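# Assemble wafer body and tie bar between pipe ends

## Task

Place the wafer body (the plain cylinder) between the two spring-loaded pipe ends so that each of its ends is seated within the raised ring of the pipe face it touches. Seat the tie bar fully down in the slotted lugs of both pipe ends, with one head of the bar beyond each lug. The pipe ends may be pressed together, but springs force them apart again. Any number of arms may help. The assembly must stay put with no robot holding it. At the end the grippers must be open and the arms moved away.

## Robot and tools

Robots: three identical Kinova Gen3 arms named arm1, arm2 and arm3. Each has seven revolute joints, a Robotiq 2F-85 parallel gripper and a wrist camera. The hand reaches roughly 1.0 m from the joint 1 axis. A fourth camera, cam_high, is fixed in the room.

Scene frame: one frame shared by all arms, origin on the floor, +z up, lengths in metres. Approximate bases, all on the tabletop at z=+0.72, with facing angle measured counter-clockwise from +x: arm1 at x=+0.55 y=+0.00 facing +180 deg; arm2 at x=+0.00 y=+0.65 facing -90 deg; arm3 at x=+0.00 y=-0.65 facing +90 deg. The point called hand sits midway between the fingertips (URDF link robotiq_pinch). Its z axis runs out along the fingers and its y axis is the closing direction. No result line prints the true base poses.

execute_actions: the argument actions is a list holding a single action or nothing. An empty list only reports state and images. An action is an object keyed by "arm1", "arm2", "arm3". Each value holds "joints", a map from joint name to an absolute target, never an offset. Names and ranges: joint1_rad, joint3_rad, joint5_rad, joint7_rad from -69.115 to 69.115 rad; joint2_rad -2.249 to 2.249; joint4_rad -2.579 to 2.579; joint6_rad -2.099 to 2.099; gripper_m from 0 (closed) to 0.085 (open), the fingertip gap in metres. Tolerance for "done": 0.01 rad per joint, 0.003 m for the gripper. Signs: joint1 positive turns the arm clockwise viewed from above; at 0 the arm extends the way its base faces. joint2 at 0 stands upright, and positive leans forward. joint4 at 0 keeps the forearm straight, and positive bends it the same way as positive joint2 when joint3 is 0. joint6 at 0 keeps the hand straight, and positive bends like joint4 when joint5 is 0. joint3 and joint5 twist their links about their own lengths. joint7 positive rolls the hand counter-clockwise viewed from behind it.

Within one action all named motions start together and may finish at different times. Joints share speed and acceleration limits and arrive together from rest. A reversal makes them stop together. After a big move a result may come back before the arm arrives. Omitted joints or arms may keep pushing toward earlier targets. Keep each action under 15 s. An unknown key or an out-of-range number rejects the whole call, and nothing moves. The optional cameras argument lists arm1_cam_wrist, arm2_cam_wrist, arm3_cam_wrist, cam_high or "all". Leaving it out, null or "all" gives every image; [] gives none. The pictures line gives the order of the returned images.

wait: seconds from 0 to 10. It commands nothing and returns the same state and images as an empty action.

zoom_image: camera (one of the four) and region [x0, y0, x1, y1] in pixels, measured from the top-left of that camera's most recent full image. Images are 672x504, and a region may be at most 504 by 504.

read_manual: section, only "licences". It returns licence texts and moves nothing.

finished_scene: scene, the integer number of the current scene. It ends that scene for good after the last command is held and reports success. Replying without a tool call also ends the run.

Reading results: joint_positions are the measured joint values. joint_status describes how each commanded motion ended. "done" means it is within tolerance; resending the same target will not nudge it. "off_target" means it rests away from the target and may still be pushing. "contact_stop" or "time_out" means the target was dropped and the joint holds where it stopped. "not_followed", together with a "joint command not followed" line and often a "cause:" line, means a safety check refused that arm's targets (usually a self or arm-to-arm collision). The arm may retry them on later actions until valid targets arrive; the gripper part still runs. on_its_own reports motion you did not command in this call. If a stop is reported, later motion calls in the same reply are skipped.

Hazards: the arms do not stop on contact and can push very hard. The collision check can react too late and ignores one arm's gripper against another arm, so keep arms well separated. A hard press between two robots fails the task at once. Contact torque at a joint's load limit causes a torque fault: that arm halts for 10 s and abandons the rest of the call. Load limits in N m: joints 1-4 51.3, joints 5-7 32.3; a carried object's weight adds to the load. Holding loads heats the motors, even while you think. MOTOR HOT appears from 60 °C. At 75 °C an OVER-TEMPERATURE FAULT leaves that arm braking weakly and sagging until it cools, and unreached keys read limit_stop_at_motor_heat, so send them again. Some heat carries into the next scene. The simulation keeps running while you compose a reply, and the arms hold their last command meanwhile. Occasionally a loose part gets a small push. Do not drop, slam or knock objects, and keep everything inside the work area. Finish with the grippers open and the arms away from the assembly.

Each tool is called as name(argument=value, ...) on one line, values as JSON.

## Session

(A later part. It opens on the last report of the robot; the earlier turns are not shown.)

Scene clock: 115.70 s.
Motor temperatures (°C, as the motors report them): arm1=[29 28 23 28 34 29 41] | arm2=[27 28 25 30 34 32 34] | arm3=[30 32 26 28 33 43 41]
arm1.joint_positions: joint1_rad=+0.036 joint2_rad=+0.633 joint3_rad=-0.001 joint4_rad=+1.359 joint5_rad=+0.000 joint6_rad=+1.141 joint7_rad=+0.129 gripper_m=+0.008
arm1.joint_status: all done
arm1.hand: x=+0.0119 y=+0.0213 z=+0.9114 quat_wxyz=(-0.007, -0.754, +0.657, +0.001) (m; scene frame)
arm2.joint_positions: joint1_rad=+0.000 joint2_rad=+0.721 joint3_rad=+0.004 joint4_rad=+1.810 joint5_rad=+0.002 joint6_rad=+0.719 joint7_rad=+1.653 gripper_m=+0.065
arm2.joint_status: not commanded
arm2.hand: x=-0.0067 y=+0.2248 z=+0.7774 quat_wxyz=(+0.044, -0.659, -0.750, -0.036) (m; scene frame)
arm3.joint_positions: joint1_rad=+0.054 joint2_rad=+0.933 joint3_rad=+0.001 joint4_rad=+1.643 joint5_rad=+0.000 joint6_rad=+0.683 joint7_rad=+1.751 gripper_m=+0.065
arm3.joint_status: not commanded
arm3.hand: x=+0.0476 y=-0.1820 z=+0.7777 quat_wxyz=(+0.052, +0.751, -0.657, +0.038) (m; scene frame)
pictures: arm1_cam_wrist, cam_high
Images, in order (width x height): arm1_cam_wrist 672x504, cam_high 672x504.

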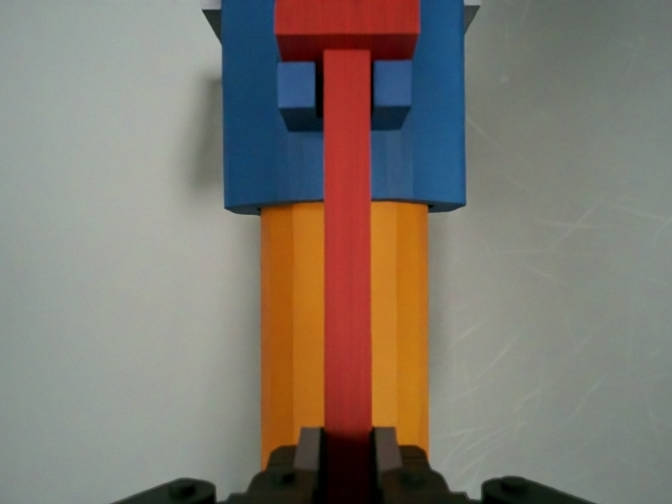

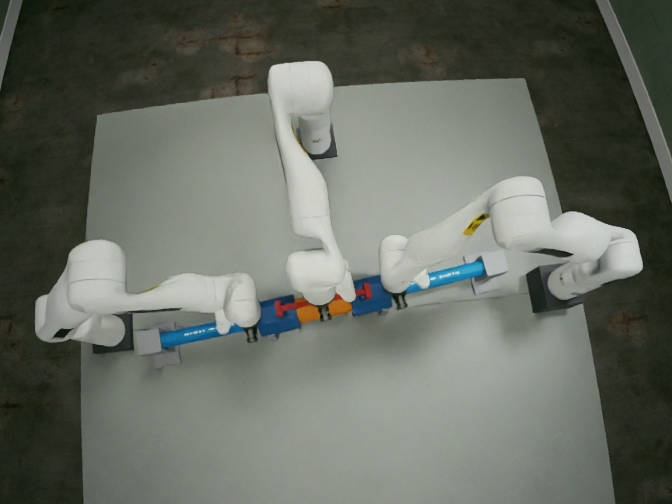

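execute_actions(actions=[{"arm1":{"joints":{"joint2_rad":0.6201,"joint4_rad":1.3179,"joint6_rad":1.2036}}}], cameras=[])

execute_actions(actions=[{"arm1":{"joints":{"joint1_rad":0.022,"joint7_rad":0.114,"joint2_rad":0.2792,"joint4_rad":2.237,"joint6_rad":0.6254}}}], cameras=[])

execute_actions(actions=[{"arm1":{"joints":{"joint2_rad":0.56,"joint4_rad":2.336,"joint6_rad":0.2456}}}], cameras=[])

execute_actions(actions=[{"arm1":{"joints":{"gripper_m":0.085}}}], cameras=[])

execute_actions(actions=[{"arm1":{"joints":{"joint2_rad":0.2146,"joint4_rad":1.97,"joint6_rad":0.957,"joint7_rad":3.312}}}], cameras=[])

Scene clock: 116.60 s.
Motor temperatures (°C, as the motors report them): arm1=[29 28 23 28 34 29 41] | arm2=[27 28 25 30 34 32 34] | arm3=[30 32 26 28 33 43 41]
arm1.joint_positions: joint1_rad=+0.038 joint2_rad=+0.621 joint3_rad=+0.000 joint4_rad=+1.319 joint5_rad=+0.000 joint6_rad=+1.204 joint7_rad=+0.130 gripper_m=+0.008
arm1.joint_status: all done
arm1.hand: x=+0.0128 y=+0.0231 z=+0.9295 quat_wxyz=(-0.003, -0.754, +0.657, -0.002) (m; scene frame)
arm2.joint_positions: joint1_rad=+0.000 joint2_rad=+0.721 joint3_rad=+0.004 joint4_rad=+1.810 joint5_rad=+0.002 joint6_rad=+0.719 joint7_rad=+1.653 gripper_m=+0.065
arm2.joint_status: not commanded
arm2.hand: x=-0.0067 y=+0.2248 z=+0.7774 quat_wxyz=(+0.044, -0.659, -0.750, -0.036) (m; scene frame)
arm3.joint_positions: joint1_rad=+0.054 joint2_rad=+0.933 joint3_rad=+0.001 joint4_rad=+1.643 joint5_rad=+0.000 joint6_rad=+0.683 joint7_rad=+1.751 gripper_m=+0.065
arm3.joint_status: not commanded
arm3.hand: x=+0.0476 y=-0.1819 z=+0.7777 quat_wxyz=(+0.052, +0.751, -0.657, +0.038) (m; scene frame)
pictures: none
No camera images: the call's "cameras" was empty. Leave "cameras" out to get every camera's image.

Scene clock: 118.80 s.
Motor temperatures (°C, as the motors report them): arm1=[29 28 23 28 34 29 41] | arm2=[27 28 25 30 34 32 34] | arm3=[30 32 26 28 33 43 41]
arm1.joint_positions: joint1_rad=+0.022 joint2_rad=+0.280 joint3_rad=+0.000 joint4_rad=+2.237 joint5_rad=+0.000 joint6_rad=+0.625 joint7_rad=+0.114 gripper_m=+0.008
arm1.joint_status: all done
arm1.hand: x=+0.2502 y=+0.0191 z=+0.8496 quat_wxyz=(-0.003, -0.754, +0.657, -0.002) (m; scene frame)
arm2.joint_positions: joint1_rad=+0.000 joint2_rad=+0.721 joint3_rad=+0.004 joint4_rad=+1.810 joint5_rad=+0.002 joint6_rad=+0.719 joint7_rad=+1.653 gripper_m=+0.065
arm2.joint_status: not commanded
arm2.hand: x=-0.0067 y=+0.2248 z=+0.7774 quat_wxyz=(+0.044, -0.659, -0.750, -0.036) (m; scene frame)
arm3.joint_positions: joint1_rad=+0.054 joint2_rad=+0.933 joint3_rad=+0.001 joint4_rad=+1.643 joint5_rad=+0.000 joint6_rad=+0.683 joint7_rad=+1.751 gripper_m=+0.065
arm3.joint_status: not commanded
arm3.hand: x=+0.0476 y=-0.1819 z=+0.7777 quat_wxyz=(+0.052, +0.751, -0.657, +0.038) (m; scene frame)
pictures: none
No camera images: the call's "cameras" was empty. Leave "cameras" out to get every camera's image.

Scene clock: 120.17 s.
Motor temperatures (°C, as the motors report them): arm1=[29 28 23 28 34 29 41] | arm2=[27 28 25 30 34 32 34] | arm3=[30 32 26 28 33 43 41]
arm1.joint_positions: joint1_rad=+0.022 joint2_rad=+0.558 joint3_rad=+0.000 joint4_rad=+2.336 joint5_rad=+0.000 joint6_rad=+0.246 joint7_rad=+0.114 gripper_m=+0.008
arm1.joint_status: all done
arm1.hand: x=+0.2489 y=+0.0185 z=+0.7525 quat_wxyz=(-0.004, -0.753, +0.658, -0.001) (m; scene frame)
arm2.joint_positions: joint1_rad=+0.000 joint2_rad=+0.721 joint3_rad=+0.004 joint4_rad=+1.810 joint5_rad=+0.002 joint6_rad=+0.719 joint7_rad=+1.653 gripper_m=+0.065
arm2.joint_status: not commanded
arm2.hand: x=-0.0067 y=+0.2248 z=+0.7774 quat_wxyz=(+0.044, -0.659, -0.750, -0.036) (m; scene frame)
arm3.joint_positions: joint1_rad=+0.054 joint2_rad=+0.933 joint3_rad=+0.001 joint4_rad=+1.643 joint5_rad=+0.000 joint6_rad=+0.683 joint7_rad=+1.751 gripper_m=+0.065
arm3.joint_status: not commanded
arm3.hand: x=+0.0476 y=-0.1819 z=+0.7777 quat_wxyz=(+0.052, +0.751, -0.657, +0.038) (m; scene frame)
pictures: none
No camera images: the call's "cameras" was empty. Leave "cameras" out to get every camera's image.

Scene clock: 121.40 s.
Motor temperatures (°C, as the motors report them): arm1=[29 28 23 28 34 29 41] | arm2=[27 28 25 30 34 32 34] | arm3=[30 32 26 28 33 43 41]
arm1.joint_positions: joint1_rad=+0.022 joint2_rad=+0.560 joint3_rad=+0.000 joint4_rad=+2.336 joint5_rad=+0.000 joint6_rad=+0.246 joint7_rad=+0.114 gripper_m=+0.085
arm1.joint_status: all done
arm1.hand: x=+0.2496 y=+0.0184 z=+0.7518 quat_wxyz=(-0.004, -0.754, +0.657, -0.002) (m; scene frame)
arm2.joint_positions: joint1_rad=+0.000 joint2_rad=+0.721 joint3_rad=+0.004 joint4_rad=+1.810 joint5_rad=+0.002 joint6_rad=+0.719 joint7_rad=+1.653 gripper_m=+0.065
arm2.joint_status: not commanded
arm2.hand: x=-0.0067 y=+0.2248 z=+0.7774 quat_wxyz=(+0.044, -0.659, -0.750, -0.036) (m; scene frame)
arm3.joint_positions: joint1_rad=+0.054 joint2_rad=+0.933 joint3_rad=+0.001 joint4_rad=+1.643 joint5_rad=+0.000 joint6_rad=+0.683 joint7_rad=+1.751 gripper_m=+0.065
arm3.joint_status: not commanded
arm3.hand: x=+0.0476 y=-0.1819 z=+0.7777 quat_wxyz=(+0.052, +0.751, -0.657, +0.038) (m; scene frame)
pictures: none
No camera images: the call's "cameras" was empty. Leave "cameras" out to get every camera's image.

Scene clock: 124.57 s.
Motor temperatures (°C, as the motors report them): arm1=[29 28 23 28 34 29 41] | arm2=[27 28 25 30 34 32 34] | arm3=[30 32 26 28 33 43 41]
arm1.joint_positions: joint1_rad=+0.022 joint2_rad=+0.215 joint3_rad=+0.000 joint4_rad=+1.970 joint5_rad=+0.000 joint6_rad=+0.957 joint7_rad=+3.312 gripper_m=+0.085
arm1.joint_status: all done
arm1.hand: x=+0.2034 y=+0.0187 z=+0.9304 quat_wxyz=(-0.002, -0.636, -0.772, +0.004) (m; scene frame)
arm2.joint_positions: joint1_rad=+0.000 joint2_rad=+0.721 joint3_rad=+0.004 joint4_rad=+1.810 joint5_rad=+0.002 joint6_rad=+0.719 joint7_rad=+1.653 gripper_m=+0.065
arm2.joint_status: not commanded
arm2.hand: x=-0.0067 y=+0.2248 z=+0.7774 quat_wxyz=(+0.044, -0.659, -0.750, -0.036) (m; scene frame)
arm3.joint_positions: joint1_rad=+0.054 joint2_rad=+0.933 joint3_rad=+0.001 joint4_rad=+1.643 joint5_rad=+0.000 joint6_rad=+0.683 joint7_rad=+1.751 gripper_m=+0.065
arm3.joint_status: not commanded
arm3.hand: x=+0.0476 y=-0.1819 z=+0.7777 quat_wxyz=(+0.052, +0.751, -0.657, +0.038) (m; scene frame)
pictures: none
No camera images: the call's "cameras" was empty. Leave "cameras" out to get every camera's image.

execute_actions(actions=[{"arm1":{"joints":{"joint1_rad":0.08,"joint7_rad":3.314,"joint2_rad":0.6201,"joint4_rad":1.3179,"joint6_rad":1.2036}}}], cameras=[])

execute_actions(actions=[{"arm1":{"joints":{"joint2_rad":0.7538,"joint4_rad":1.4469,"joint6_rad":0.9409}}}], cameras=[])

execute_actions(actions=[{"arm1":{"joints":{"gripper_m":0.0}}}], cameras=[])

execute_actions(actions=[{"arm2":{"joints":{"joint4_rad":1.84}}}], cameras=["arm1_cam_wrist","cam_high"])

zoom_image(camera="cam_high", region=[240, 260, 420, 350])

Scene clock: 126.67 s.
Motor temperatures (°C, as the motors report them): arm1=[29 28 23 28 34 29 41] | arm2=[27 28 25 30 34 32 34] | arm3=[30 32 26 28 33 43 41]
arm1.joint_positions: joint1_rad=+0.080 joint2_rad=+0.620 joint3_rad=+0.000 joint4_rad=+1.318 joint5_rad=+0.000 joint6_rad=+1.204 joint7_rad=+3.314 gripper_m=+0.085
arm1.joint_status: all done
arm1.hand: x=+0.0138 y=+0.0456 z=+0.9302 quat_wxyz=(-0.002, -0.657, -0.754, +0.004) (m; scene frame)
arm2.joint_positions: joint1_rad=+0.000 joint2_rad=+0.721 joint3_rad=+0.004 joint4_rad=+1.810 joint5_rad=+0.002 joint6_rad=+0.719 joint7_rad=+1.653 gripper_m=+0.065
arm2.joint_status: not commanded
arm2.hand: x=-0.0067 y=+0.2248 z=+0.7774 quat_wxyz=(+0.044, -0.659, -0.750, -0.036) (m; scene frame)
arm3.joint_positions: joint1_rad=+0.054 joint2_rad=+0.933 joint3_rad=+0.001 joint4_rad=+1.643 joint5_rad=+0.000 joint6_rad=+0.683 joint7_rad=+1.751 gripper_m=+0.065
arm3.joint_status: not commanded
arm3.hand: x=+0.0476 y=-0.1819 z=+0.7777 quat_wxyz=(+0.052, +0.751, -0.657, +0.038) (m; scene frame)
pictures: none
No camera images: the call's "cameras" was empty. Leave "cameras" out to get every camera's image.

Scene clock: 127.70 s.
Motor temperatures (°C, as the motors report them): arm1=[29 28 23 28 34 29 41] | arm2=[27 28 25 30 34 32 34] | arm3=[30 32 26 28 33 43 41]
arm1.joint_positions: joint1_rad=+0.080 joint2_rad=+0.754 joint3_rad=+0.000 joint4_rad=+1.447 joint5_rad=+0.000 joint6_rad=+0.941 joint7_rad=+3.314 gripper_m=+0.085
arm1.joint_status: all done
arm1.hand: x=+0.0094 y=+0.0450 z=+0.8222 quat_wxyz=(-0.002, -0.657, -0.754, +0.004) (m; scene frame)
arm2.joint_positions: joint1_rad=+0.000 joint2_rad=+0.721 joint3_rad=+0.004 joint4_rad=+1.810 joint5_rad=+0.002 joint6_rad=+0.719 joint7_rad=+1.653 gripper_m=+0.065
arm2.joint_status: not commanded
arm2.hand: x=-0.0067 y=+0.2248 z=+0.7774 quat_wxyz=(+0.044, -0.659, -0.750, -0.036) (m; scene frame)
arm3.joint_positions: joint1_rad=+0.054 joint2_rad=+0.933 joint3_rad=+0.001 joint4_rad=+1.643 joint5_rad=+0.000 joint6_rad=+0.683 joint7_rad=+1.751 gripper_m=+0.065
arm3.joint_status: not commanded
arm3.hand: x=+0.0476 y=-0.1819 z=+0.7777 quat_wxyz=(+0.052, +0.751, -0.657, +0.038) (m; scene frame)
pictures: none
No camera images: the call's "cameras" was empty. Leave "cameras" out to get every camera's image.

Scene clock: 128.80 s.
Motor temperatures (°C, as the motors report them): arm1=[29 28 23 28 34 29 41] | arm2=[27 28 25 30 34 32 34] | arm3=[30 32 26 28 33 43 41]
arm1.joint_positions: joint1_rad=+0.080 joint2_rad=+0.752 joint3_rad=+0.000 joint4_rad=+1.446 joint5_rad=+0.000 joint6_rad=+0.941 joint7_rad=+3.314 gripper_m=+0.060
arm1.joint_status: gripper_m off_target (ended at +0.060, target +0.000)
arm1.hand: x=+0.0089 y=+0.0450 z=+0.8234 quat_wxyz=(-0.001, -0.657, -0.754, +0.004) (m; scene frame)
arm2.joint_positions: joint1_rad=+0.000 joint2_rad=+0.721 joint3_rad=+0.004 joint4_rad=+1.810 joint5_rad=+0.002 joint6_rad=+0.719 joint7_rad=+1.653 gripper_m=+0.065
arm2.joint_status: not commanded
arm2.hand: x=-0.0067 y=+0.2248 z=+0.7774 quat_wxyz=(+0.044, -0.659, -0.750, -0.036) (m; scene frame)
arm3.joint_positions: joint1_rad=+0.054 joint2_rad=+0.933 joint3_rad=+0.001 joint4_rad=+1.643 joint5_rad=+0.000 joint6_rad=+0.683 joint7_rad=+1.751 gripper_m=+0.065
arm3.joint_status: not commanded
arm3.hand: x=+0.0476 y=-0.1819 z=+0.7777 quat_wxyz=(+0.052, +0.751, -0.657, +0.038) (m; scene frame)
pictures: none
No camera images: the call's "cameras" was empty. Leave "cameras" out to get every camera's image.

Scene clock: 129.47 s.
Motor temperatures (°C, as the motors report them): arm1=[29 28 23 28 34 29 41] | arm2=[27 28 25 30 34 32 34] | arm3=[30 32 26 28 33 43 41]
arm1.joint_positions: joint1_rad=+0.080 joint2_rad=+0.753 joint3_rad=+0.000 joint4_rad=+1.446 joint5_rad=+0.000 joint6_rad=+0.941 joint7_rad=+3.314 gripper_m=+0.060
arm1.joint_status: not commanded
arm1.hand: x=+0.0090 y=+0.0452 z=+0.8227 quat_wxyz=(-0.001, -0.657, -0.754, +0.004) (m; scene frame)
arm2.joint_positions: joint1_rad=+0.000 joint2_rad=+0.713 joint3_rad=+0.005 joint4_rad=+1.834 joint5_rad=+0.003 joint6_rad=+0.712 joint7_rad=+1.653 gripper_m=+0.065
arm2.joint_status: all done
arm2.hand: x=-0.0079 y=+0.2345 z=+0.7772 quat_wxyz=(+0.048, -0.659, -0.749, -0.039) (m; scene frame)
arm3.joint_positions: joint1_rad=+0.054 joint2_rad=+0.933 joint3_rad=+0.001 joint4_rad=+1.643 joint5_rad=+0.000 joint6_rad=+0.683 joint7_rad=+1.751 gripper_m=+0.065
arm3.joint_status: not commanded
arm3.hand: x=+0.0476 y=-0.1819 z=+0.7777 quat_wxyz=(+0.052, +0.751, -0.657, +0.038) (m; scene frame)
pictures: arm1_cam_wrist, cam_high
Images, in order (width x height): arm1_cam_wrist 672x504, cam_high 672x504.

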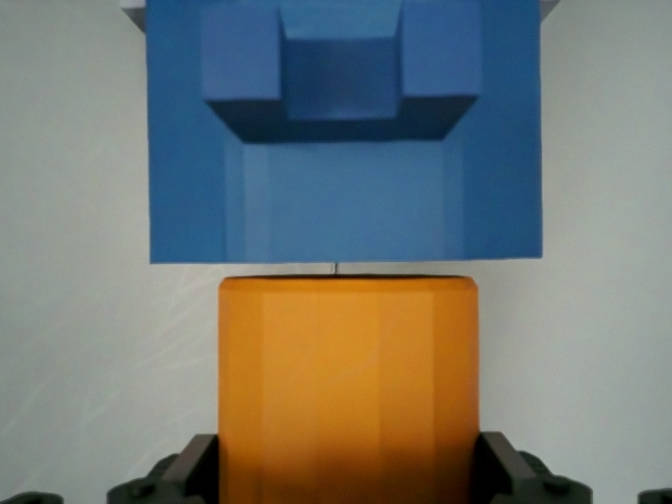

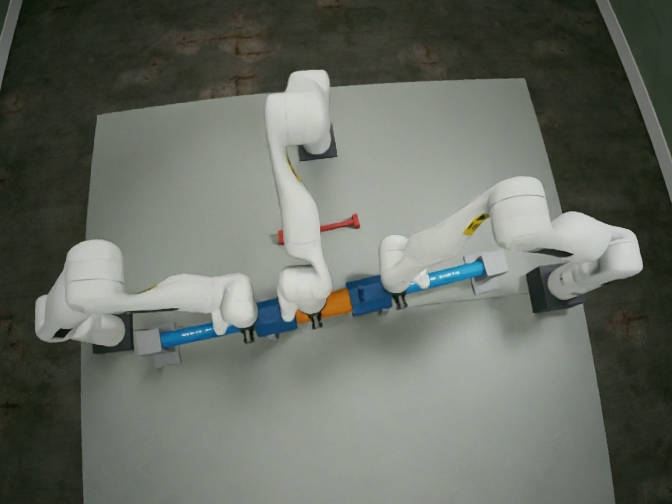

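Region (240, 260, 420, 350) of cam_high's 672x504 image, scaled by 2.800, with more detail than that image has.

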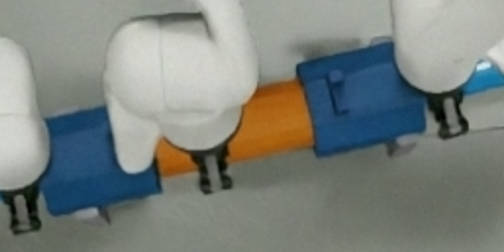

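execute_actions(actions=[{"arm1":{"joints":{"joint1_rad":0.087,"joint7_rad":3.321}},"arm3":{"joints":{"joint1_rad":0.0453,"joint2_rad":0.9485,"joint4_rad":1.5772,"joint6_rad":0.6159,"joint7_rad":1.752}}}], cameras=["arm1_cam_wrist"])

Scene clock: 131.93 s.
Motor temperatures (°C, as the motors report them): arm1=[29 28 23 28 34 29 41] | arm2=[27 28 25 30 34 32 34] | arm3=[30 32 26 28 33 43 41]
arm1.joint_positions: joint1_rad=+0.087 joint2_rad=+0.755 joint3_rad=+0.000 joint4_rad=+1.448 joint5_rad=+0.000 joint6_rad=+0.941 joint7_rad=+3.321 gripper_m=+0.060
arm1.joint_status: all done
arm1.hand: x=+0.0104 y=+0.0490 z=+0.8211 quat_wxyz=(-0.002, -0.657, -0.754, +0.003) (m; scene frame)
arm2.joint_positions: joint1_rad=+0.000 joint2_rad=+0.713 joint3_rad=+0.005 joint4_rad=+1.834 joint5_rad=+0.003 joint6_rad=+0.712 joint7_rad=+1.653 gripper_m=+0.065
arm2.joint_status: not commanded
arm2.hand: x=-0.0079 y=+0.2345 z=+0.7772 quat_wxyz=(+0.048, -0.659, -0.749, -0.039) (m; scene frame)
arm3.joint_positions: joint1_rad=+0.054 joint2_rad=+0.933 joint3_rad=+0.002 joint4_rad=+1.642 joint5_rad=+0.000 joint6_rad=+0.682 joint7_rad=+1.751 gripper_m=+0.065
arm3.joint_status: joint2_rad time_out (moved +0.000 of +0.015); joint4_rad time_out (moved +0.000 of -0.066); joint6_rad time_out (moved +0.000 of -0.067); the others done
arm3.hand: x=+0.0477 y=-0.1817 z=+0.7777 quat_wxyz=(+0.052, +0.751, -0.657, +0.037) (m; scene frame)
pictures: arm1_cam_wrist
Images, in order (width x height): arm1_cam_wrist 672x504.

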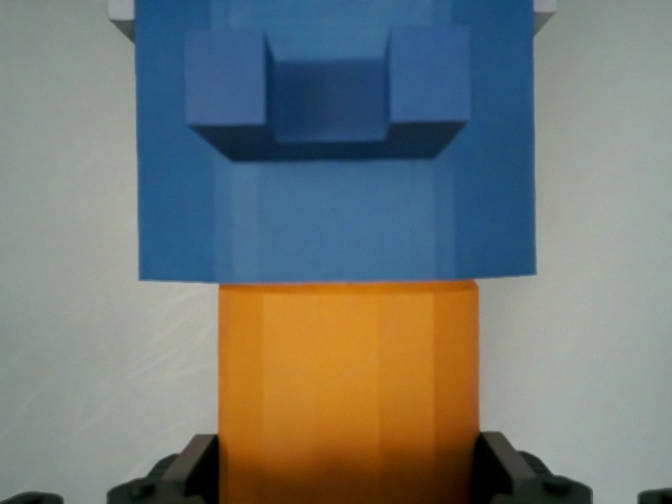

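execute_actions(actions=[{"arm1":{"joints":{"joint1_rad":0.08,"joint7_rad":3.314}},"arm2":{"joints":{"joint2_rad":0.572,"joint4_rad":1.9514,"joint6_rad":0.6182}},"arm3":{"joints":{"joint2_rad":0.7936,"joint4_rad":1.8323,"joint6_rad":0.5157}}}], cameras=["arm1_cam_wrist"])

execute_actions(actions=[{"arm2":{"joints":{"joint1_rad":-0.004,"joint2_rad":0.6251,"joint4_rad":1.8323,"joint6_rad":0.6842}},"arm3":{"joints":{"joint1_rad":0.051,"joint2_rad":0.8385,"joint4_rad":1.7046,"joint6_rad":0.5985}}}], cameras=["arm1_cam_wrist","cam_high"])

zoom_image(camera="cam_high", region=[240, 260, 420, 350])

Scene clock: 133.57 s.
Motor temperatures (°C, as the motors report them): arm1=[29 28 23 28 34 29 41] | arm2=[27 28 25 30 34 32 34] | arm3=[30 32 26 28 33 43 41]
arm1.joint_positions: joint1_rad=+0.080 joint2_rad=+0.755 joint3_rad=+0.000 joint4_rad=+1.448 joint5_rad=+0.000 joint6_rad=+0.941 joint7_rad=+3.314 gripper_m=+0.060
arm1.joint_status: all done
arm1.hand: x=+0.0101 y=+0.0450 z=+0.8211 quat_wxyz=(-0.003, -0.657, -0.754, +0.003) (m; scene frame)
arm2.joint_positions: joint1_rad=-0.002 joint2_rad=+0.573 joint3_rad=+0.001 joint4_rad=+1.952 joint5_rad=+0.001 joint6_rad=+0.618 joint7_rad=+1.653 gripper_m=+0.065
arm2.joint_status: all done
arm2.hand: x=-0.0046 y=+0.2396 z=+0.8141 quat_wxyz=(+0.006, -0.659, -0.752, +0.002) (m; scene frame)
arm3.joint_positions: joint1_rad=+0.052 joint2_rad=+0.794 joint3_rad=+0.000 joint4_rad=+1.833 joint5_rad=+0.000 joint6_rad=+0.516 joint7_rad=+1.752 gripper_m=+0.065
arm3.joint_status: all done
arm3.hand: x=+0.0453 y=-0.1976 z=+0.8118 quat_wxyz=(+0.008, +0.753, -0.658, +0.001) (m; scene frame)
pictures: arm1_cam_wrist
Images, in order (width x height): arm1_cam_wrist 672x504.

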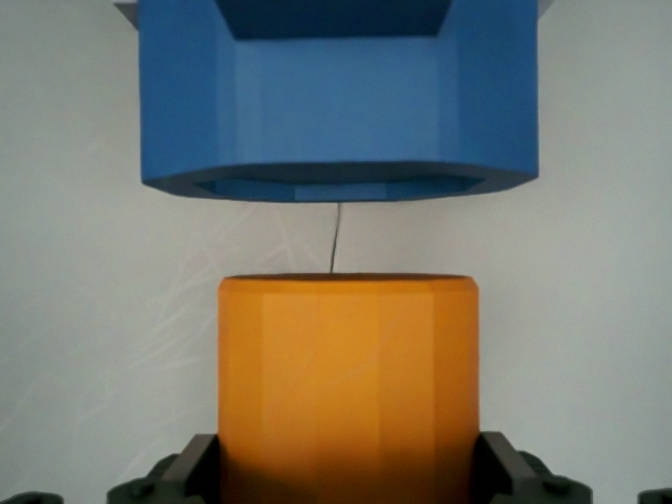

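Scene clock: 136.03 s.
Motor temperatures (°C, as the motors report them): arm1=[29 28 23 28 34 29 41] | arm2=[27 28 25 30 34 32 34] | arm3=[30 32 26 28 33 43 41]
arm1.joint_positions: joint1_rad=+0.078 joint2_rad=+0.755 joint3_rad=-0.002 joint4_rad=+1.448 joint5_rad=-0.002 joint6_rad=+0.942 joint7_rad=+3.314 gripper_m=+0.060
arm1.joint_status: not commanded
arm1.hand: x=+0.0104 y=+0.0422 z=+0.8210 quat_wxyz=(-0.004, -0.656, -0.755, +0.004) (m; scene frame)
arm2.joint_positions: joint1_rad=-0.003 joint2_rad=+0.625 joint3_rad=+0.001 joint4_rad=+1.841 joint5_rad=-0.001 joint6_rad=+0.693 joint7_rad=+1.652 gripper_m=+0.065
arm2.joint_status: all done
arm2.hand: x=-0.0024 y=+0.2115 z=+0.8127 quat_wxyz=(+0.011, -0.660, -0.752, -0.004) (m; scene frame)
arm3.joint_positions: joint1_rad=+0.049 joint2_rad=+0.837 joint3_rad=+0.000 joint4_rad=+1.720 joint5_rad=+0.000 joint6_rad=+0.614 joint7_rad=+1.752 gripper_m=+0.065
arm3.joint_status: joint4_rad time_out (moved -0.113 of -0.128); joint6_rad time_out (moved +0.098 of +0.082); the others done
arm3.hand: x=+0.0444 y=-0.1746 z=+0.8101 quat_wxyz=(+0.018, +0.755, -0.656, +0.010) (m; scene frame)
pictures: arm1_cam_wrist, cam_high
Images, in order (width x height): arm1_cam_wrist 672x504, cam_high 672x504.

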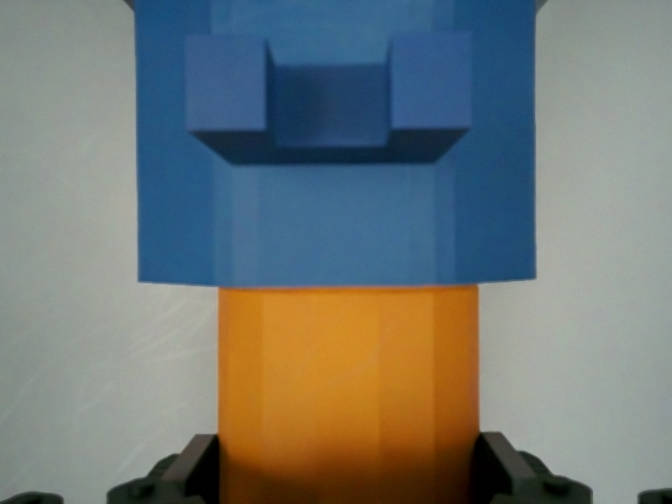

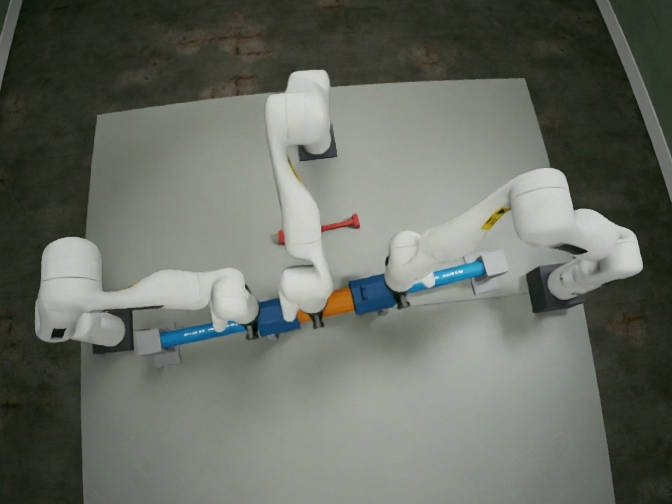

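Region (240, 260, 420, 350) of cam_high's 672x504 image, scaled by 2.800, with more detail than that image has.

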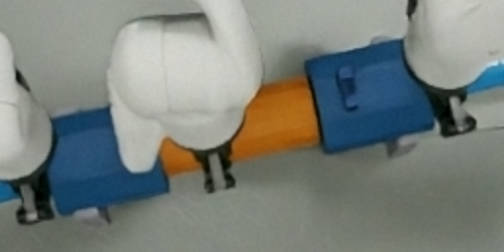

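execute_actions(actions=[{"arm2":{"joints":{"joint2_rad":0.598,"joint4_rad":1.893,"joint6_rad":0.6506}}}], cameras=[])

execute_actions(actions=[{"arm1":{"joints":{"joint1_rad":0.078,"joint2_rad":0.7552,"joint4_rad":1.4359,"joint6_rad":0.9505}}}], cameras=["arm1_cam_wrist"])

Scene clock: 137.43 s.
Motor temperatures (°C, as the motors report them): arm1=[29 28 23 28 34 29 41] | arm2=[27 28 25 30 34 32 34] | arm3=[30 32 26 28 33 43 41]
arm1.joint_positions: joint1_rad=+0.080 joint2_rad=+0.755 joint3_rad=+0.000 joint4_rad=+1.448 joint5_rad=+0.000 joint6_rad=+0.941 joint7_rad=+3.314 gripper_m=+0.060
arm1.joint_status: not commanded
arm1.hand: x=+0.0101 y=+0.0450 z=+0.8211 quat_wxyz=(-0.003, -0.657, -0.754, +0.003) (m; scene frame)
arm2.joint_positions: joint1_rad=-0.003 joint2_rad=+0.599 joint3_rad=+0.001 joint4_rad=+1.895 joint5_rad=+0.000 joint6_rad=+0.652 joint7_rad=+1.653 gripper_m=+0.065
arm2.joint_status: all done
arm2.hand: x=-0.0030 y=+0.2240 z=+0.8135 quat_wxyz=(+0.007, -0.659, -0.752, +0.000) (m; scene frame)
arm3.joint_positions: joint1_rad=+0.049 joint2_rad=+0.837 joint3_rad=+0.000 joint4_rad=+1.720 joint5_rad=+0.000 joint6_rad=+0.614 joint7_rad=+1.752 gripper_m=+0.065
arm3.joint_status: not commanded
arm3.hand: x=+0.0444 y=-0.1746 z=+0.8101 quat_wxyz=(+0.018, +0.755, -0.656, +0.010) (m; scene frame)
pictures: none
No camera images: the call's "cameras" was empty. Leave "cameras" out to get every camera's image.

Scene clock: 137.93 s.
Motor temperatures (°C, as the motors report them): arm1=[29 28 23 28 34 29 41] | arm2=[27 28 25 30 34 32 34] | arm3=[30 32 26 28 33 43 41]
arm1.joint_positions: joint1_rad=+0.078 joint2_rad=+0.757 joint3_rad=+0.000 joint4_rad=+1.437 joint5_rad=+0.000 joint6_rad=+0.950 joint7_rad=+3.314 gripper_m=+0.060
arm1.joint_status: all done
arm1.hand: x=+0.0078 y=+0.0440 z=+0.8231 quat_wxyz=(-0.003, -0.656, -0.754, +0.003) (m; scene frame)
arm2.joint_positions: joint1_rad=-0.003 joint2_rad=+0.599 joint3_rad=+0.001 joint4_rad=+1.895 joint5_rad=+0.000 joint6_rad=+0.652 joint7_rad=+1.653 gripper_m=+0.065
arm2.joint_status: not commanded
arm2.hand: x=-0.0030 y=+0.2240 z=+0.8135 quat_wxyz=(+0.007, -0.659, -0.752, +0.000) (m; scene frame)
arm3.joint_positions: joint1_rad=+0.049 joint2_rad=+0.837 joint3_rad=+0.000 joint4_rad=+1.720 joint5_rad=+0.000 joint6_rad=+0.614 joint7_rad=+1.752 gripper_m=+0.065
arm3.joint_status: not commanded
arm3.hand: x=+0.0444 y=-0.1746 z=+0.8101 quat_wxyz=(+0.018, +0.755, -0.656, +0.010) (m; scene frame)
pictures: arm1_cam_wrist
Images, in order (width x height): arm1_cam_wrist 672x504.

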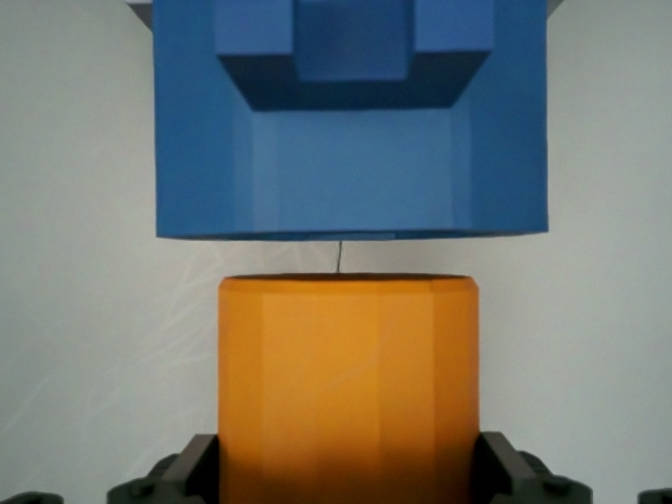

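execute_actions(actions=[{"arm2":{"joints":{"joint2_rad":0.6403,"joint4_rad":1.7983,"joint6_rad":0.7031}},"arm3":{"joints":{"joint1_rad":0.051,"joint2_rad":0.8385,"joint4_rad":1.7046,"joint6_rad":0.5985}}}], cameras=["arm1_cam_wrist","cam_high"])

zoom_image(camera="cam_high", region=[240, 260, 420, 350])

Scene clock: 140.53 s.
Motor temperatures (°C, as the motors report them): arm1=[29 28 23 28 34 29 41] | arm2=[27 28 25 30 34 32 34] | arm3=[30 32 26 28 33 43 41]
arm1.joint_positions: joint1_rad=+0.078 joint2_rad=+0.757 joint3_rad=+0.000 joint4_rad=+1.437 joint5_rad=+0.000 joint6_rad=+0.951 joint7_rad=+3.314 gripper_m=+0.060
arm1.joint_status: not commanded
arm1.hand: x=+0.0078 y=+0.0440 z=+0.8233 quat_wxyz=(-0.002, -0.656, -0.754, +0.003) (m; scene frame)
arm2.joint_positions: joint1_rad=-0.003 joint2_rad=+0.640 joint3_rad=+0.001 joint4_rad=+1.817 joint5_rad=+0.000 joint6_rad=+0.721 joint7_rad=+1.653 gripper_m=+0.065
arm2.joint_status: joint4_rad time_out (moved -0.079 of -0.097); joint6_rad time_out (moved +0.069 of +0.051); the others done
arm2.hand: x=-0.0024 y=+0.2104 z=+0.8110 quat_wxyz=(+0.018, -0.659, -0.752, -0.011) (m; scene frame)
arm3.joint_positions: joint1_rad=+0.049 joint2_rad=+0.840 joint3_rad=-0.002 joint4_rad=+1.713 joint5_rad=+0.000 joint6_rad=+0.606 joint7_rad=+1.753 gripper_m=+0.065
arm3.joint_status: all done
arm3.hand: x=+0.0443 y=-0.1694 z=+0.8096 quat_wxyz=(+0.014, +0.755, -0.656, +0.006) (m; scene frame)
pictures: arm1_cam_wrist, cam_high
Images, in order (width x height): arm1_cam_wrist 672x504, cam_high 672x504.

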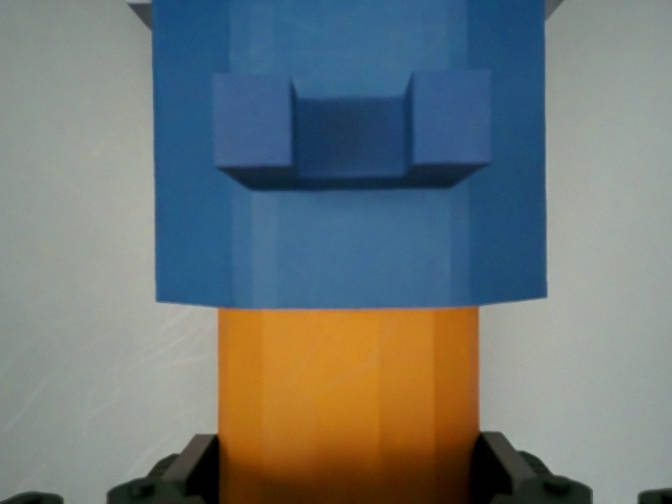

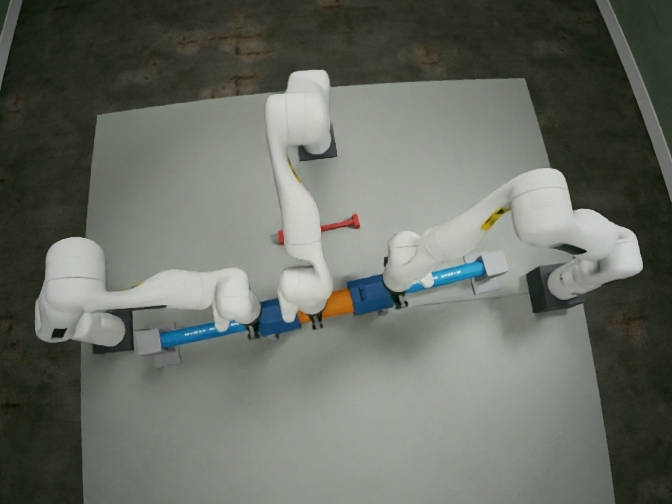

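Region (240, 260, 420, 350) of cam_high's 672x504 image, scaled by 2.800, with more detail than that image has.

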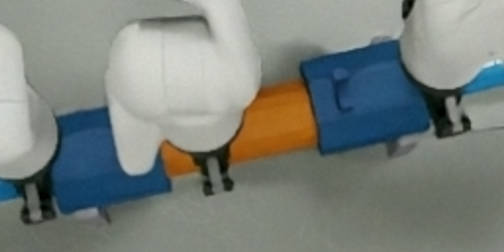

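execute_actions(actions=[{"arm2":{"joints":{"joint2_rad":0.6129,"joint4_rad":1.7629,"joint6_rad":0.7658}},"arm3":{"joints":{"joint2_rad":0.8083,"joint4_rad":1.6612,"joint6_rad":0.6721}}}], cameras=["arm1_cam_wrist","cam_high"])

zoom_image(camera="cam_high", region=[240, 260, 420, 350])

Scene clock: 142.73 s.
Motor temperatures (°C, as the motors report them): arm1=[29 28 23 28 34 29 41] | arm2=[27 28 25 30 34 32 34] | arm3=[30 32 26 28 33 43 41]
arm1.joint_positions: joint1_rad=+0.078 joint2_rad=+0.756 joint3_rad=+0.000 joint4_rad=+1.437 joint5_rad=+0.000 joint6_rad=+0.951 joint7_rad=+3.314 gripper_m=+0.060
arm1.joint_status: not commanded
arm1.hand: x=+0.0079 y=+0.0439 z=+0.8235 quat_wxyz=(-0.003, -0.656, -0.754, +0.003) (m; scene frame)
arm2.joint_positions: joint1_rad=-0.003 joint2_rad=+0.625 joint3_rad=+0.001 joint4_rad=+1.784 joint5_rad=+0.000 joint6_rad=+0.781 joint7_rad=+1.653 gripper_m=+0.065
arm2.joint_status: joint2_rad time_out (moved -0.015 of -0.027); joint4_rad time_out (moved -0.033 of -0.054); joint6_rad time_out (moved +0.060 of +0.044)
arm2.hand: x=-0.0026 y=+0.2076 z=+0.8247 quat_wxyz=(+0.022, -0.659, -0.751, -0.015) (m; scene frame)
arm3.joint_positions: joint1_rad=+0.052 joint2_rad=+0.822 joint3_rad=+0.001 joint4_rad=+1.681 joint5_rad=+0.001 joint6_rad=+0.687 joint7_rad=+1.752 gripper_m=+0.065
arm3.joint_status: joint2_rad time_out (moved -0.018 of -0.032); joint4_rad time_out (moved -0.032 of -0.052); joint6_rad time_out (moved +0.081 of +0.066)
arm3.hand: x=+0.0475 y=-0.1712 z=+0.8245 quat_wxyz=(+0.025, +0.753, -0.657, +0.016) (m; scene frame)
pictures: arm1_cam_wrist, cam_high
Images, in order (width x height): arm1_cam_wrist 672x504, cam_high 672x504.

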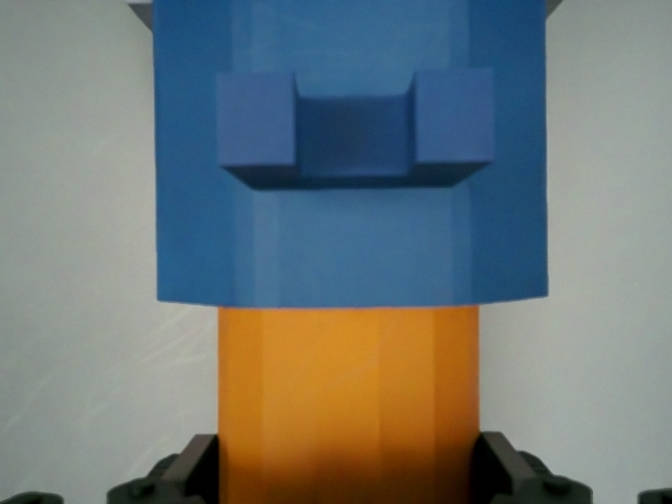

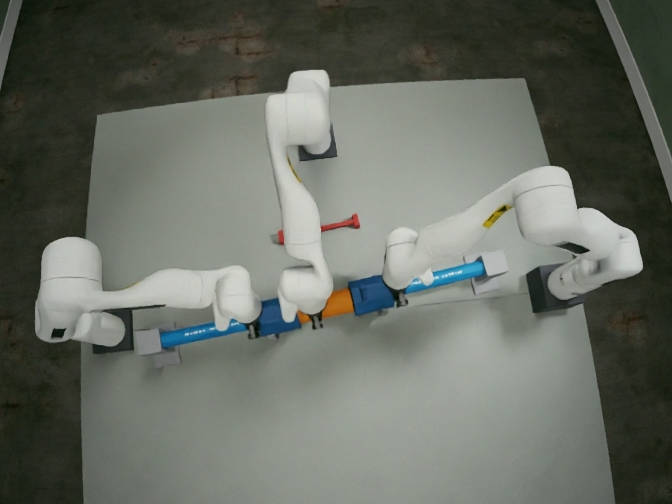

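Region (240, 260, 420, 350) of cam_high's 672x504 image, scaled by 2.800, with more detail than that image has.

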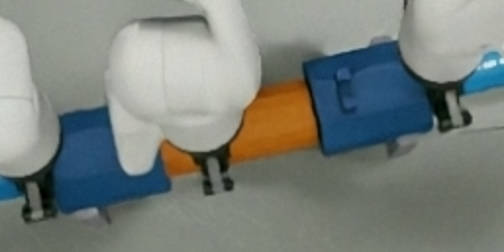

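execute_actions(actions=[{"arm1":{"joints":{"gripper_m":0.085}}}], cameras=[])

execute_actions(actions=[{"arm1":{"joints":{"joint2_rad":0.6201,"joint4_rad":1.3179,"joint6_rad":1.2036}}}], cameras=[])

execute_actions(actions=[{"arm1":{"joints":{"joint1_rad":-0.032,"joint7_rad":0.06}}}], cameras=["arm1_cam_wrist"])

execute_actions(actions=[{"arm1":{"joints":{"joint2_rad":0.7401,"joint4_rad":1.4755,"joint6_rad":0.926}}}], cameras=[])

execute_actions(actions=[{"arm1":{"joints":{"gripper_m":0.0}}}], cameras=["arm1_cam_wrist"])

execute_actions(actions=[{"arm3":{"joints":{"joint2_rad":0.80,"joint4_rad":1.74,"joint6_rad":0.60}}}], cameras=["arm1_cam_wrist"])

Scene clock: 144.27 s.
Motor temperatures (°C, as the motors report them): arm1=[29 28 23 28 34 29 41] | arm2=[27 28 25 30 34 32 34] | arm3=[30 32 26 28 33 43 41]
arm1.joint_positions: joint1_rad=+0.078 joint2_rad=+0.755 joint3_rad=+0.000 joint4_rad=+1.436 joint5_rad=+0.000 joint6_rad=+0.950 joint7_rad=+3.314 gripper_m=+0.085
arm1.joint_status: all done
arm1.hand: x=+0.0072 y=+0.0440 z=+0.8242 quat_wxyz=(-0.002, -0.656, -0.754, +0.004) (m; scene frame)
arm2.joint_positions: joint1_rad=-0.003 joint2_rad=+0.625 joint3_rad=+0.001 joint4_rad=+1.784 joint5_rad=+0.000 joint6_rad=+0.782 joint7_rad=+1.652 gripper_m=+0.065
arm2.joint_status: not commanded
arm2.hand: x=-0.0026 y=+0.2082 z=+0.8247 quat_wxyz=(+0.022, -0.659, -0.751, -0.016) (m; scene frame)
arm3.joint_positions: joint1_rad=+0.053 joint2_rad=+0.822 joint3_rad=+0.001 joint4_rad=+1.682 joint5_rad=+0.001 joint6_rad=+0.688 joint7_rad=+1.752 gripper_m=+0.065
arm3.joint_status: not commanded
arm3.hand: x=+0.0477 y=-0.1719 z=+0.8245 quat_wxyz=(+0.026, +0.753, -0.657, +0.017) (m; scene frame)
pictures: none
No camera images: the call's "cameras" was empty. Leave "cameras" out to get every camera's image.

Scene clock: 145.30 s.
Motor temperatures (°C, as the motors report them): arm1=[29 28 23 28 34 29 41] | arm2=[27 28 25 30 34 32 34] | arm3=[30 32 26 28 33 43 41]
arm1.joint_positions: joint1_rad=+0.078 joint2_rad=+0.620 joint3_rad=+0.000 joint4_rad=+1.318 joint5_rad=+0.000 joint6_rad=+1.204 joint7_rad=+3.314 gripper_m=+0.085
arm1.joint_status: all done
arm1.hand: x=+0.0137 y=+0.0446 z=+0.9301 quat_wxyz=(-0.002, -0.656, -0.754, +0.004) (m; scene frame)
arm2.joint_positions: joint1_rad=-0.003 joint2_rad=+0.625 joint3_rad=+0.001 joint4_rad=+1.784 joint5_rad=+0.000 joint6_rad=+0.782 joint7_rad=+1.652 gripper_m=+0.065
arm2.joint_status: not commanded
arm2.hand: x=-0.0026 y=+0.2082 z=+0.8247 quat_wxyz=(+0.022, -0.659, -0.751, -0.016) (m; scene frame)
arm3.joint_positions: joint1_rad=+0.053 joint2_rad=+0.822 joint3_rad=+0.001 joint4_rad=+1.682 joint5_rad=+0.001 joint6_rad=+0.688 joint7_rad=+1.752 gripper_m=+0.065
arm3.joint_status: not commanded
arm3.hand: x=+0.0477 y=-0.1719 z=+0.8245 quat_wxyz=(+0.026, +0.753, -0.657, +0.017) (m; scene frame)
pictures: none
No camera images: the call's "cameras" was empty. Leave "cameras" out to get every camera's image.

Scene clock: 148.50 s.
Motor temperatures (°C, as the motors report them): arm1=[29 28 23 28 34 29 41] | arm2=[27 28 25 30 34 32 34] | arm3=[30 32 26 28 33 43 41]
arm1.joint_positions: joint1_rad=-0.032 joint2_rad=+0.620 joint3_rad=+0.000 joint4_rad=+1.318 joint5_rad=+0.000 joint6_rad=+1.204 joint7_rad=+0.060 gripper_m=+0.085
arm1.joint_status: all done
arm1.hand: x=+0.0122 y=-0.0146 z=+0.9306 quat_wxyz=(-0.004, -0.754, +0.657, -0.002) (m; scene frame)
arm2.joint_positions: joint1_rad=-0.003 joint2_rad=+0.625 joint3_rad=+0.001 joint4_rad=+1.784 joint5_rad=+0.000 joint6_rad=+0.782 joint7_rad=+1.652 gripper_m=+0.065
arm2.joint_status: not commanded
arm2.hand: x=-0.0026 y=+0.2082 z=+0.8247 quat_wxyz=(+0.022, -0.659, -0.751, -0.016) (m; scene frame)
arm3.joint_positions: joint1_rad=+0.053 joint2_rad=+0.822 joint3_rad=+0.001 joint4_rad=+1.682 joint5_rad=+0.001 joint6_rad=+0.688 joint7_rad=+1.752 gripper_m=+0.065
arm3.joint_status: not commanded
arm3.hand: x=+0.0477 y=-0.1719 z=+0.8245 quat_wxyz=(+0.026, +0.753, -0.657, +0.017) (m; scene frame)
pictures: arm1_cam_wrist
Images, in order (width x height): arm1_cam_wrist 672x504.

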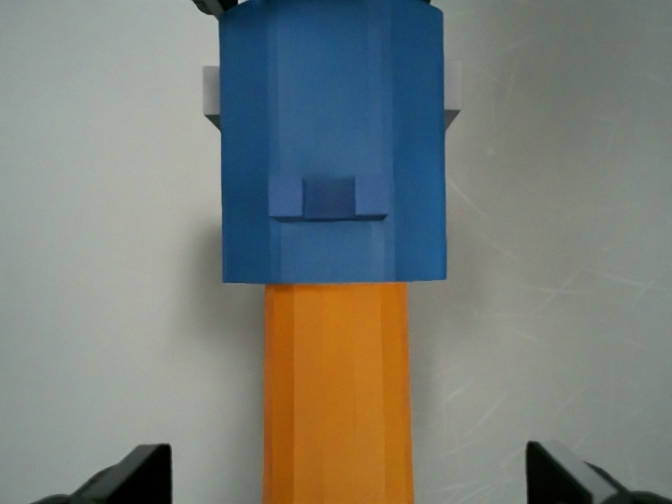

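Scene clock: 149.60 s.
Motor temperatures (°C, as the motors report them): arm1=[29 28 23 28 34 29 41] | arm2=[27 28 25 30 34 32 34] | arm3=[30 32 26 28 33 43 41]
arm1.joint_positions: joint1_rad=-0.032 joint2_rad=+0.740 joint3_rad=+0.000 joint4_rad=+1.476 joint5_rad=+0.000 joint6_rad=+0.926 joint7_rad=+0.060 gripper_m=+0.085
arm1.joint_status: all done
arm1.hand: x=+0.0149 y=-0.0152 z=+0.8228 quat_wxyz=(-0.004, -0.754, +0.657, -0.002) (m; scene frame)
arm2.joint_positions: joint1_rad=-0.003 joint2_rad=+0.625 joint3_rad=+0.001 joint4_rad=+1.784 joint5_rad=+0.000 joint6_rad=+0.782 joint7_rad=+1.652 gripper_m=+0.065
arm2.joint_status: not commanded
arm2.hand: x=-0.0026 y=+0.2082 z=+0.8247 quat_wxyz=(+0.022, -0.659, -0.751, -0.016) (m; scene frame)
arm3.joint_positions: joint1_rad=+0.053 joint2_rad=+0.822 joint3_rad=+0.001 joint4_rad=+1.682 joint5_rad=+0.001 joint6_rad=+0.688 joint7_rad=+1.752 gripper_m=+0.065
arm3.joint_status: not commanded
arm3.hand: x=+0.0477 y=-0.1719 z=+0.8245 quat_wxyz=(+0.026, +0.753, -0.657, +0.017) (m; scene frame)
pictures: none
No camera images: the call's "cameras" was empty. Leave "cameras" out to get every camera's image.

Scene clock: 150.83 s.
Motor temperatures (°C, as the motors report them): arm1=[29 28 23 28 34 29 41] | arm2=[27 28 25 30 34 32 34] | arm3=[30 32 26 28 33 43 41]
arm1.joint_positions: joint1_rad=-0.034 joint2_rad=+0.736 joint3_rad=-0.002 joint4_rad=+1.475 joint5_rad=-0.001 joint6_rad=+0.928 joint7_rad=+0.060 gripper_m=+0.000
arm1.joint_status: all done
arm1.hand: x=+0.0147 y=-0.0177 z=+0.8250 quat_wxyz=(-0.005, -0.754, +0.656, -0.002) (m; scene frame)
arm2.joint_positions: joint1_rad=-0.002 joint2_rad=+0.623 joint3_rad=+0.001 joint4_rad=+1.788 joint5_rad=+0.000 joint6_rad=+0.787 joint7_rad=+1.652 gripper_m=+0.065
arm2.joint_status: not commanded
arm2.hand: x=-0.0030 y=+0.2112 z=+0.8248 quat_wxyz=(+0.025, -0.660, -0.751, -0.018) (m; scene frame)
arm3.joint_positions: joint1_rad=+0.053 joint2_rad=+0.821 joint3_rad=+0.001 joint4_rad=+1.685 joint5_rad=+0.002 joint6_rad=+0.691 joint7_rad=+1.752 gripper_m=+0.065
arm3.joint_status: not commanded
arm3.hand: x=+0.0478 y=-0.1743 z=+0.8245 quat_wxyz=(+0.028, +0.753, -0.657, +0.019) (m; scene frame)
pictures: arm1_cam_wrist
Images, in order (width x height): arm1_cam_wrist 672x504.

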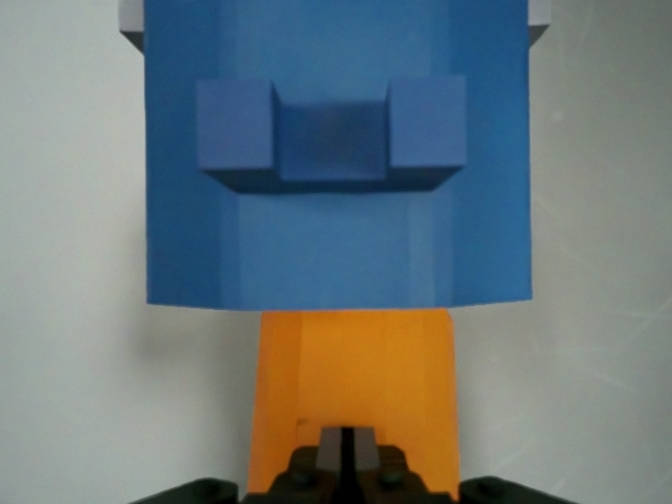

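Scene clock: 151.63 s.
Motor temperatures (°C, as the motors report them): arm1=[29 28 23 28 34 29 41] | arm2=[27 28 25 30 34 32 34] | arm3=[30 32 26 28 33 43 41]
arm1.joint_positions: joint1_rad=-0.033 joint2_rad=+0.739 joint3_rad=-0.001 joint4_rad=+1.475 joint5_rad=-0.001 joint6_rad=+0.926 joint7_rad=+0.060 gripper_m=+0.000
arm1.joint_status: not commanded
arm1.hand: x=+0.0145 y=-0.0168 z=+0.8236 quat_wxyz=(-0.005, -0.754, +0.657, -0.002) (m; scene frame)
arm2.joint_positions: joint1_rad=-0.002 joint2_rad=+0.623 joint3_rad=+0.001 joint4_rad=+1.788 joint5_rad=+0.000 joint6_rad=+0.787 joint7_rad=+1.652 gripper_m=+0.065
arm2.joint_status: not commanded
arm2.hand: x=-0.0030 y=+0.2112 z=+0.8248 quat_wxyz=(+0.025, -0.660, -0.751, -0.018) (m; scene frame)
arm3.joint_positions: joint1_rad=+0.053 joint2_rad=+0.801 joint3_rad=+0.002 joint4_rad=+1.744 joint5_rad=+0.000 joint6_rad=+0.604 joint7_rad=+1.751 gripper_m=+0.065
arm3.joint_status: all done
arm3.hand: x=+0.0478 y=-0.1752 z=+0.8231 quat_wxyz=(+0.009, +0.753, -0.658, +0.004) (m; scene frame)
pictures: arm1_cam_wrist
Images, in order (width x height): arm1_cam_wrist 672x504.

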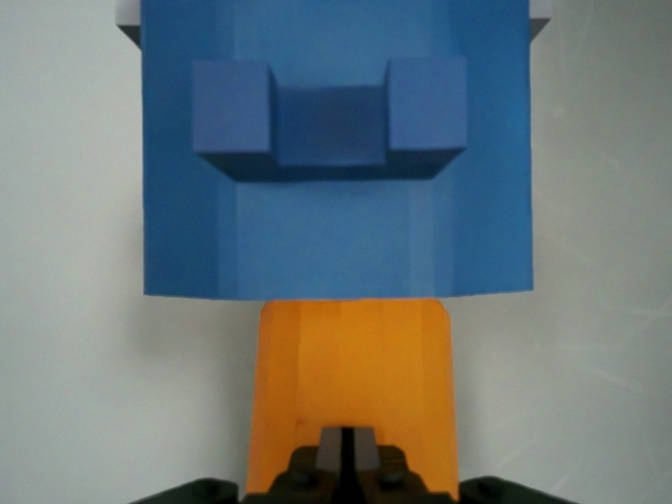

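execute_actions(actions=[{"arm1":{"joints":{"gripper_m":0.085,"joint2_rad":0.69,"joint4_rad":1.41,"joint6_rad":1.0416}},"arm2":{"joints":{"joint2_rad":0.572,"joint4_rad":1.9514,"joint6_rad":0.6182}},"arm3":{"joints":{"joint2_rad":0.7936,"joint4_rad":1.8323,"joint6_rad":0.5157}}}], cameras=[])

execute_actions(actions=[{"arm1":{"joints":{"joint1_rad":0.028,"joint7_rad":0.12,"joint2_rad":0.6201,"joint4_rad":1.3179,"joint6_rad":1.2036}}}], cameras=["arm1_cam_wrist","cam_high"])

zoom_image(camera="cam_high", region=[220, 250, 440, 360])

Scene clock: 153.00 s.
Motor temperatures (°C, as the motors report them): arm1=[29 28 23 28 34 29 41] | arm2=[27 28 25 30 34 32 34] | arm3=[30 32 26 28 33 43 41]
arm1.joint_positions: joint1_rad=-0.032 joint2_rad=+0.690 joint3_rad=+0.000 joint4_rad=+1.410 joint5_rad=+0.000 joint6_rad=+1.042 joint7_rad=+0.060 gripper_m=+0.085
arm1.joint_status: all done
arm1.hand: x=+0.0108 y=-0.0152 z=+0.8669 quat_wxyz=(-0.004, -0.754, +0.657, -0.002) (m; scene frame)
arm2.joint_positions: joint1_rad=-0.003 joint2_rad=+0.571 joint3_rad=+0.001 joint4_rad=+1.950 joint5_rad=+0.001 joint6_rad=+0.618 joint7_rad=+1.653 gripper_m=+0.065
arm2.joint_status: all done
arm2.hand: x=-0.0044 y=+0.2381 z=+0.8152 quat_wxyz=(+0.005, -0.659, -0.752, +0.003) (m; scene frame)
arm3.joint_positions: joint1_rad=+0.051 joint2_rad=+0.794 joint3_rad=+0.000 joint4_rad=+1.833 joint5_rad=+0.000 joint6_rad=+0.516 joint7_rad=+1.752 gripper_m=+0.065
arm3.joint_status: all done
arm3.hand: x=+0.0450 y=-0.1971 z=+0.8120 quat_wxyz=(+0.007, +0.754, -0.657, +0.001) (m; scene frame)
pictures: none
No camera images: the call's "cameras" was empty. Leave "cameras" out to get every camera's image.

Scene clock: 153.93 s.
Motor temperatures (°C, as the motors report them): arm1=[29 28 23 28 34 29 41] | arm2=[27 28 25 30 34 32 34] | arm3=[30 32 26 28 33 43 41]
arm1.joint_positions: joint1_rad=+0.028 joint2_rad=+0.620 joint3_rad=+0.000 joint4_rad=+1.318 joint5_rad=+0.000 joint6_rad=+1.204 joint7_rad=+0.120 gripper_m=+0.085
arm1.joint_status: all done
arm1.hand: x=+0.0122 y=+0.0177 z=+0.9304 quat_wxyz=(-0.004, -0.754, +0.657, -0.002) (m; scene frame)
arm2.joint_positions: joint1_rad=-0.003 joint2_rad=+0.571 joint3_rad=+0.001 joint4_rad=+1.950 joint5_rad=+0.001 joint6_rad=+0.618 joint7_rad=+1.653 gripper_m=+0.065
arm2.joint_status: not commanded
arm2.hand: x=-0.0044 y=+0.2381 z=+0.8152 quat_wxyz=(+0.005, -0.659, -0.752, +0.003) (m; scene frame)
arm3.joint_positions: joint1_rad=+0.051 joint2_rad=+0.794 joint3_rad=+0.000 joint4_rad=+1.833 joint5_rad=+0.000 joint6_rad=+0.516 joint7_rad=+1.752 gripper_m=+0.065
arm3.joint_status: not commanded
arm3.hand: x=+0.0450 y=-0.1971 z=+0.8120 quat_wxyz=(+0.007, +0.754, -0.657, +0.001) (m; scene frame)
pictures: arm1_cam_wrist, cam_high
Images, in order (width x height): arm1_cam_wrist 672x504, cam_high 672x504.

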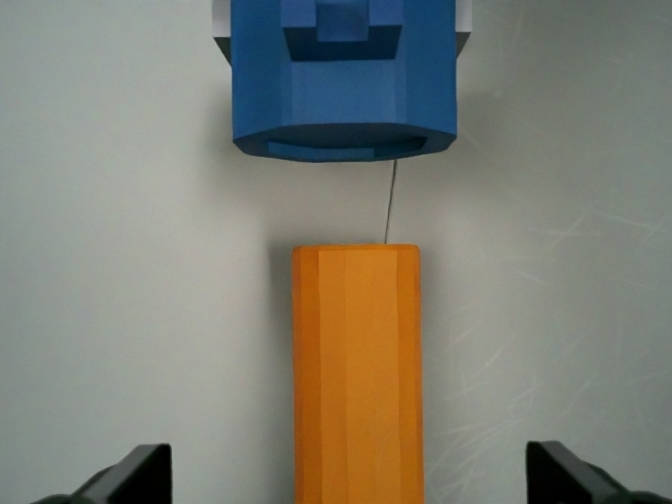

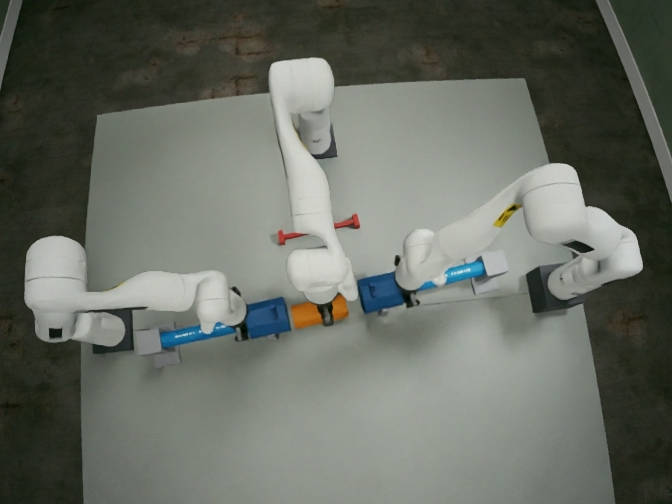

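Region (220, 250, 440, 360) of cam_high's 672x504 image, scaled by 2.291, with more detail than that image has.

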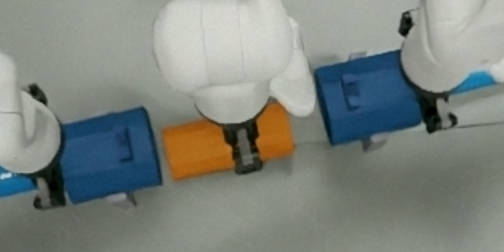

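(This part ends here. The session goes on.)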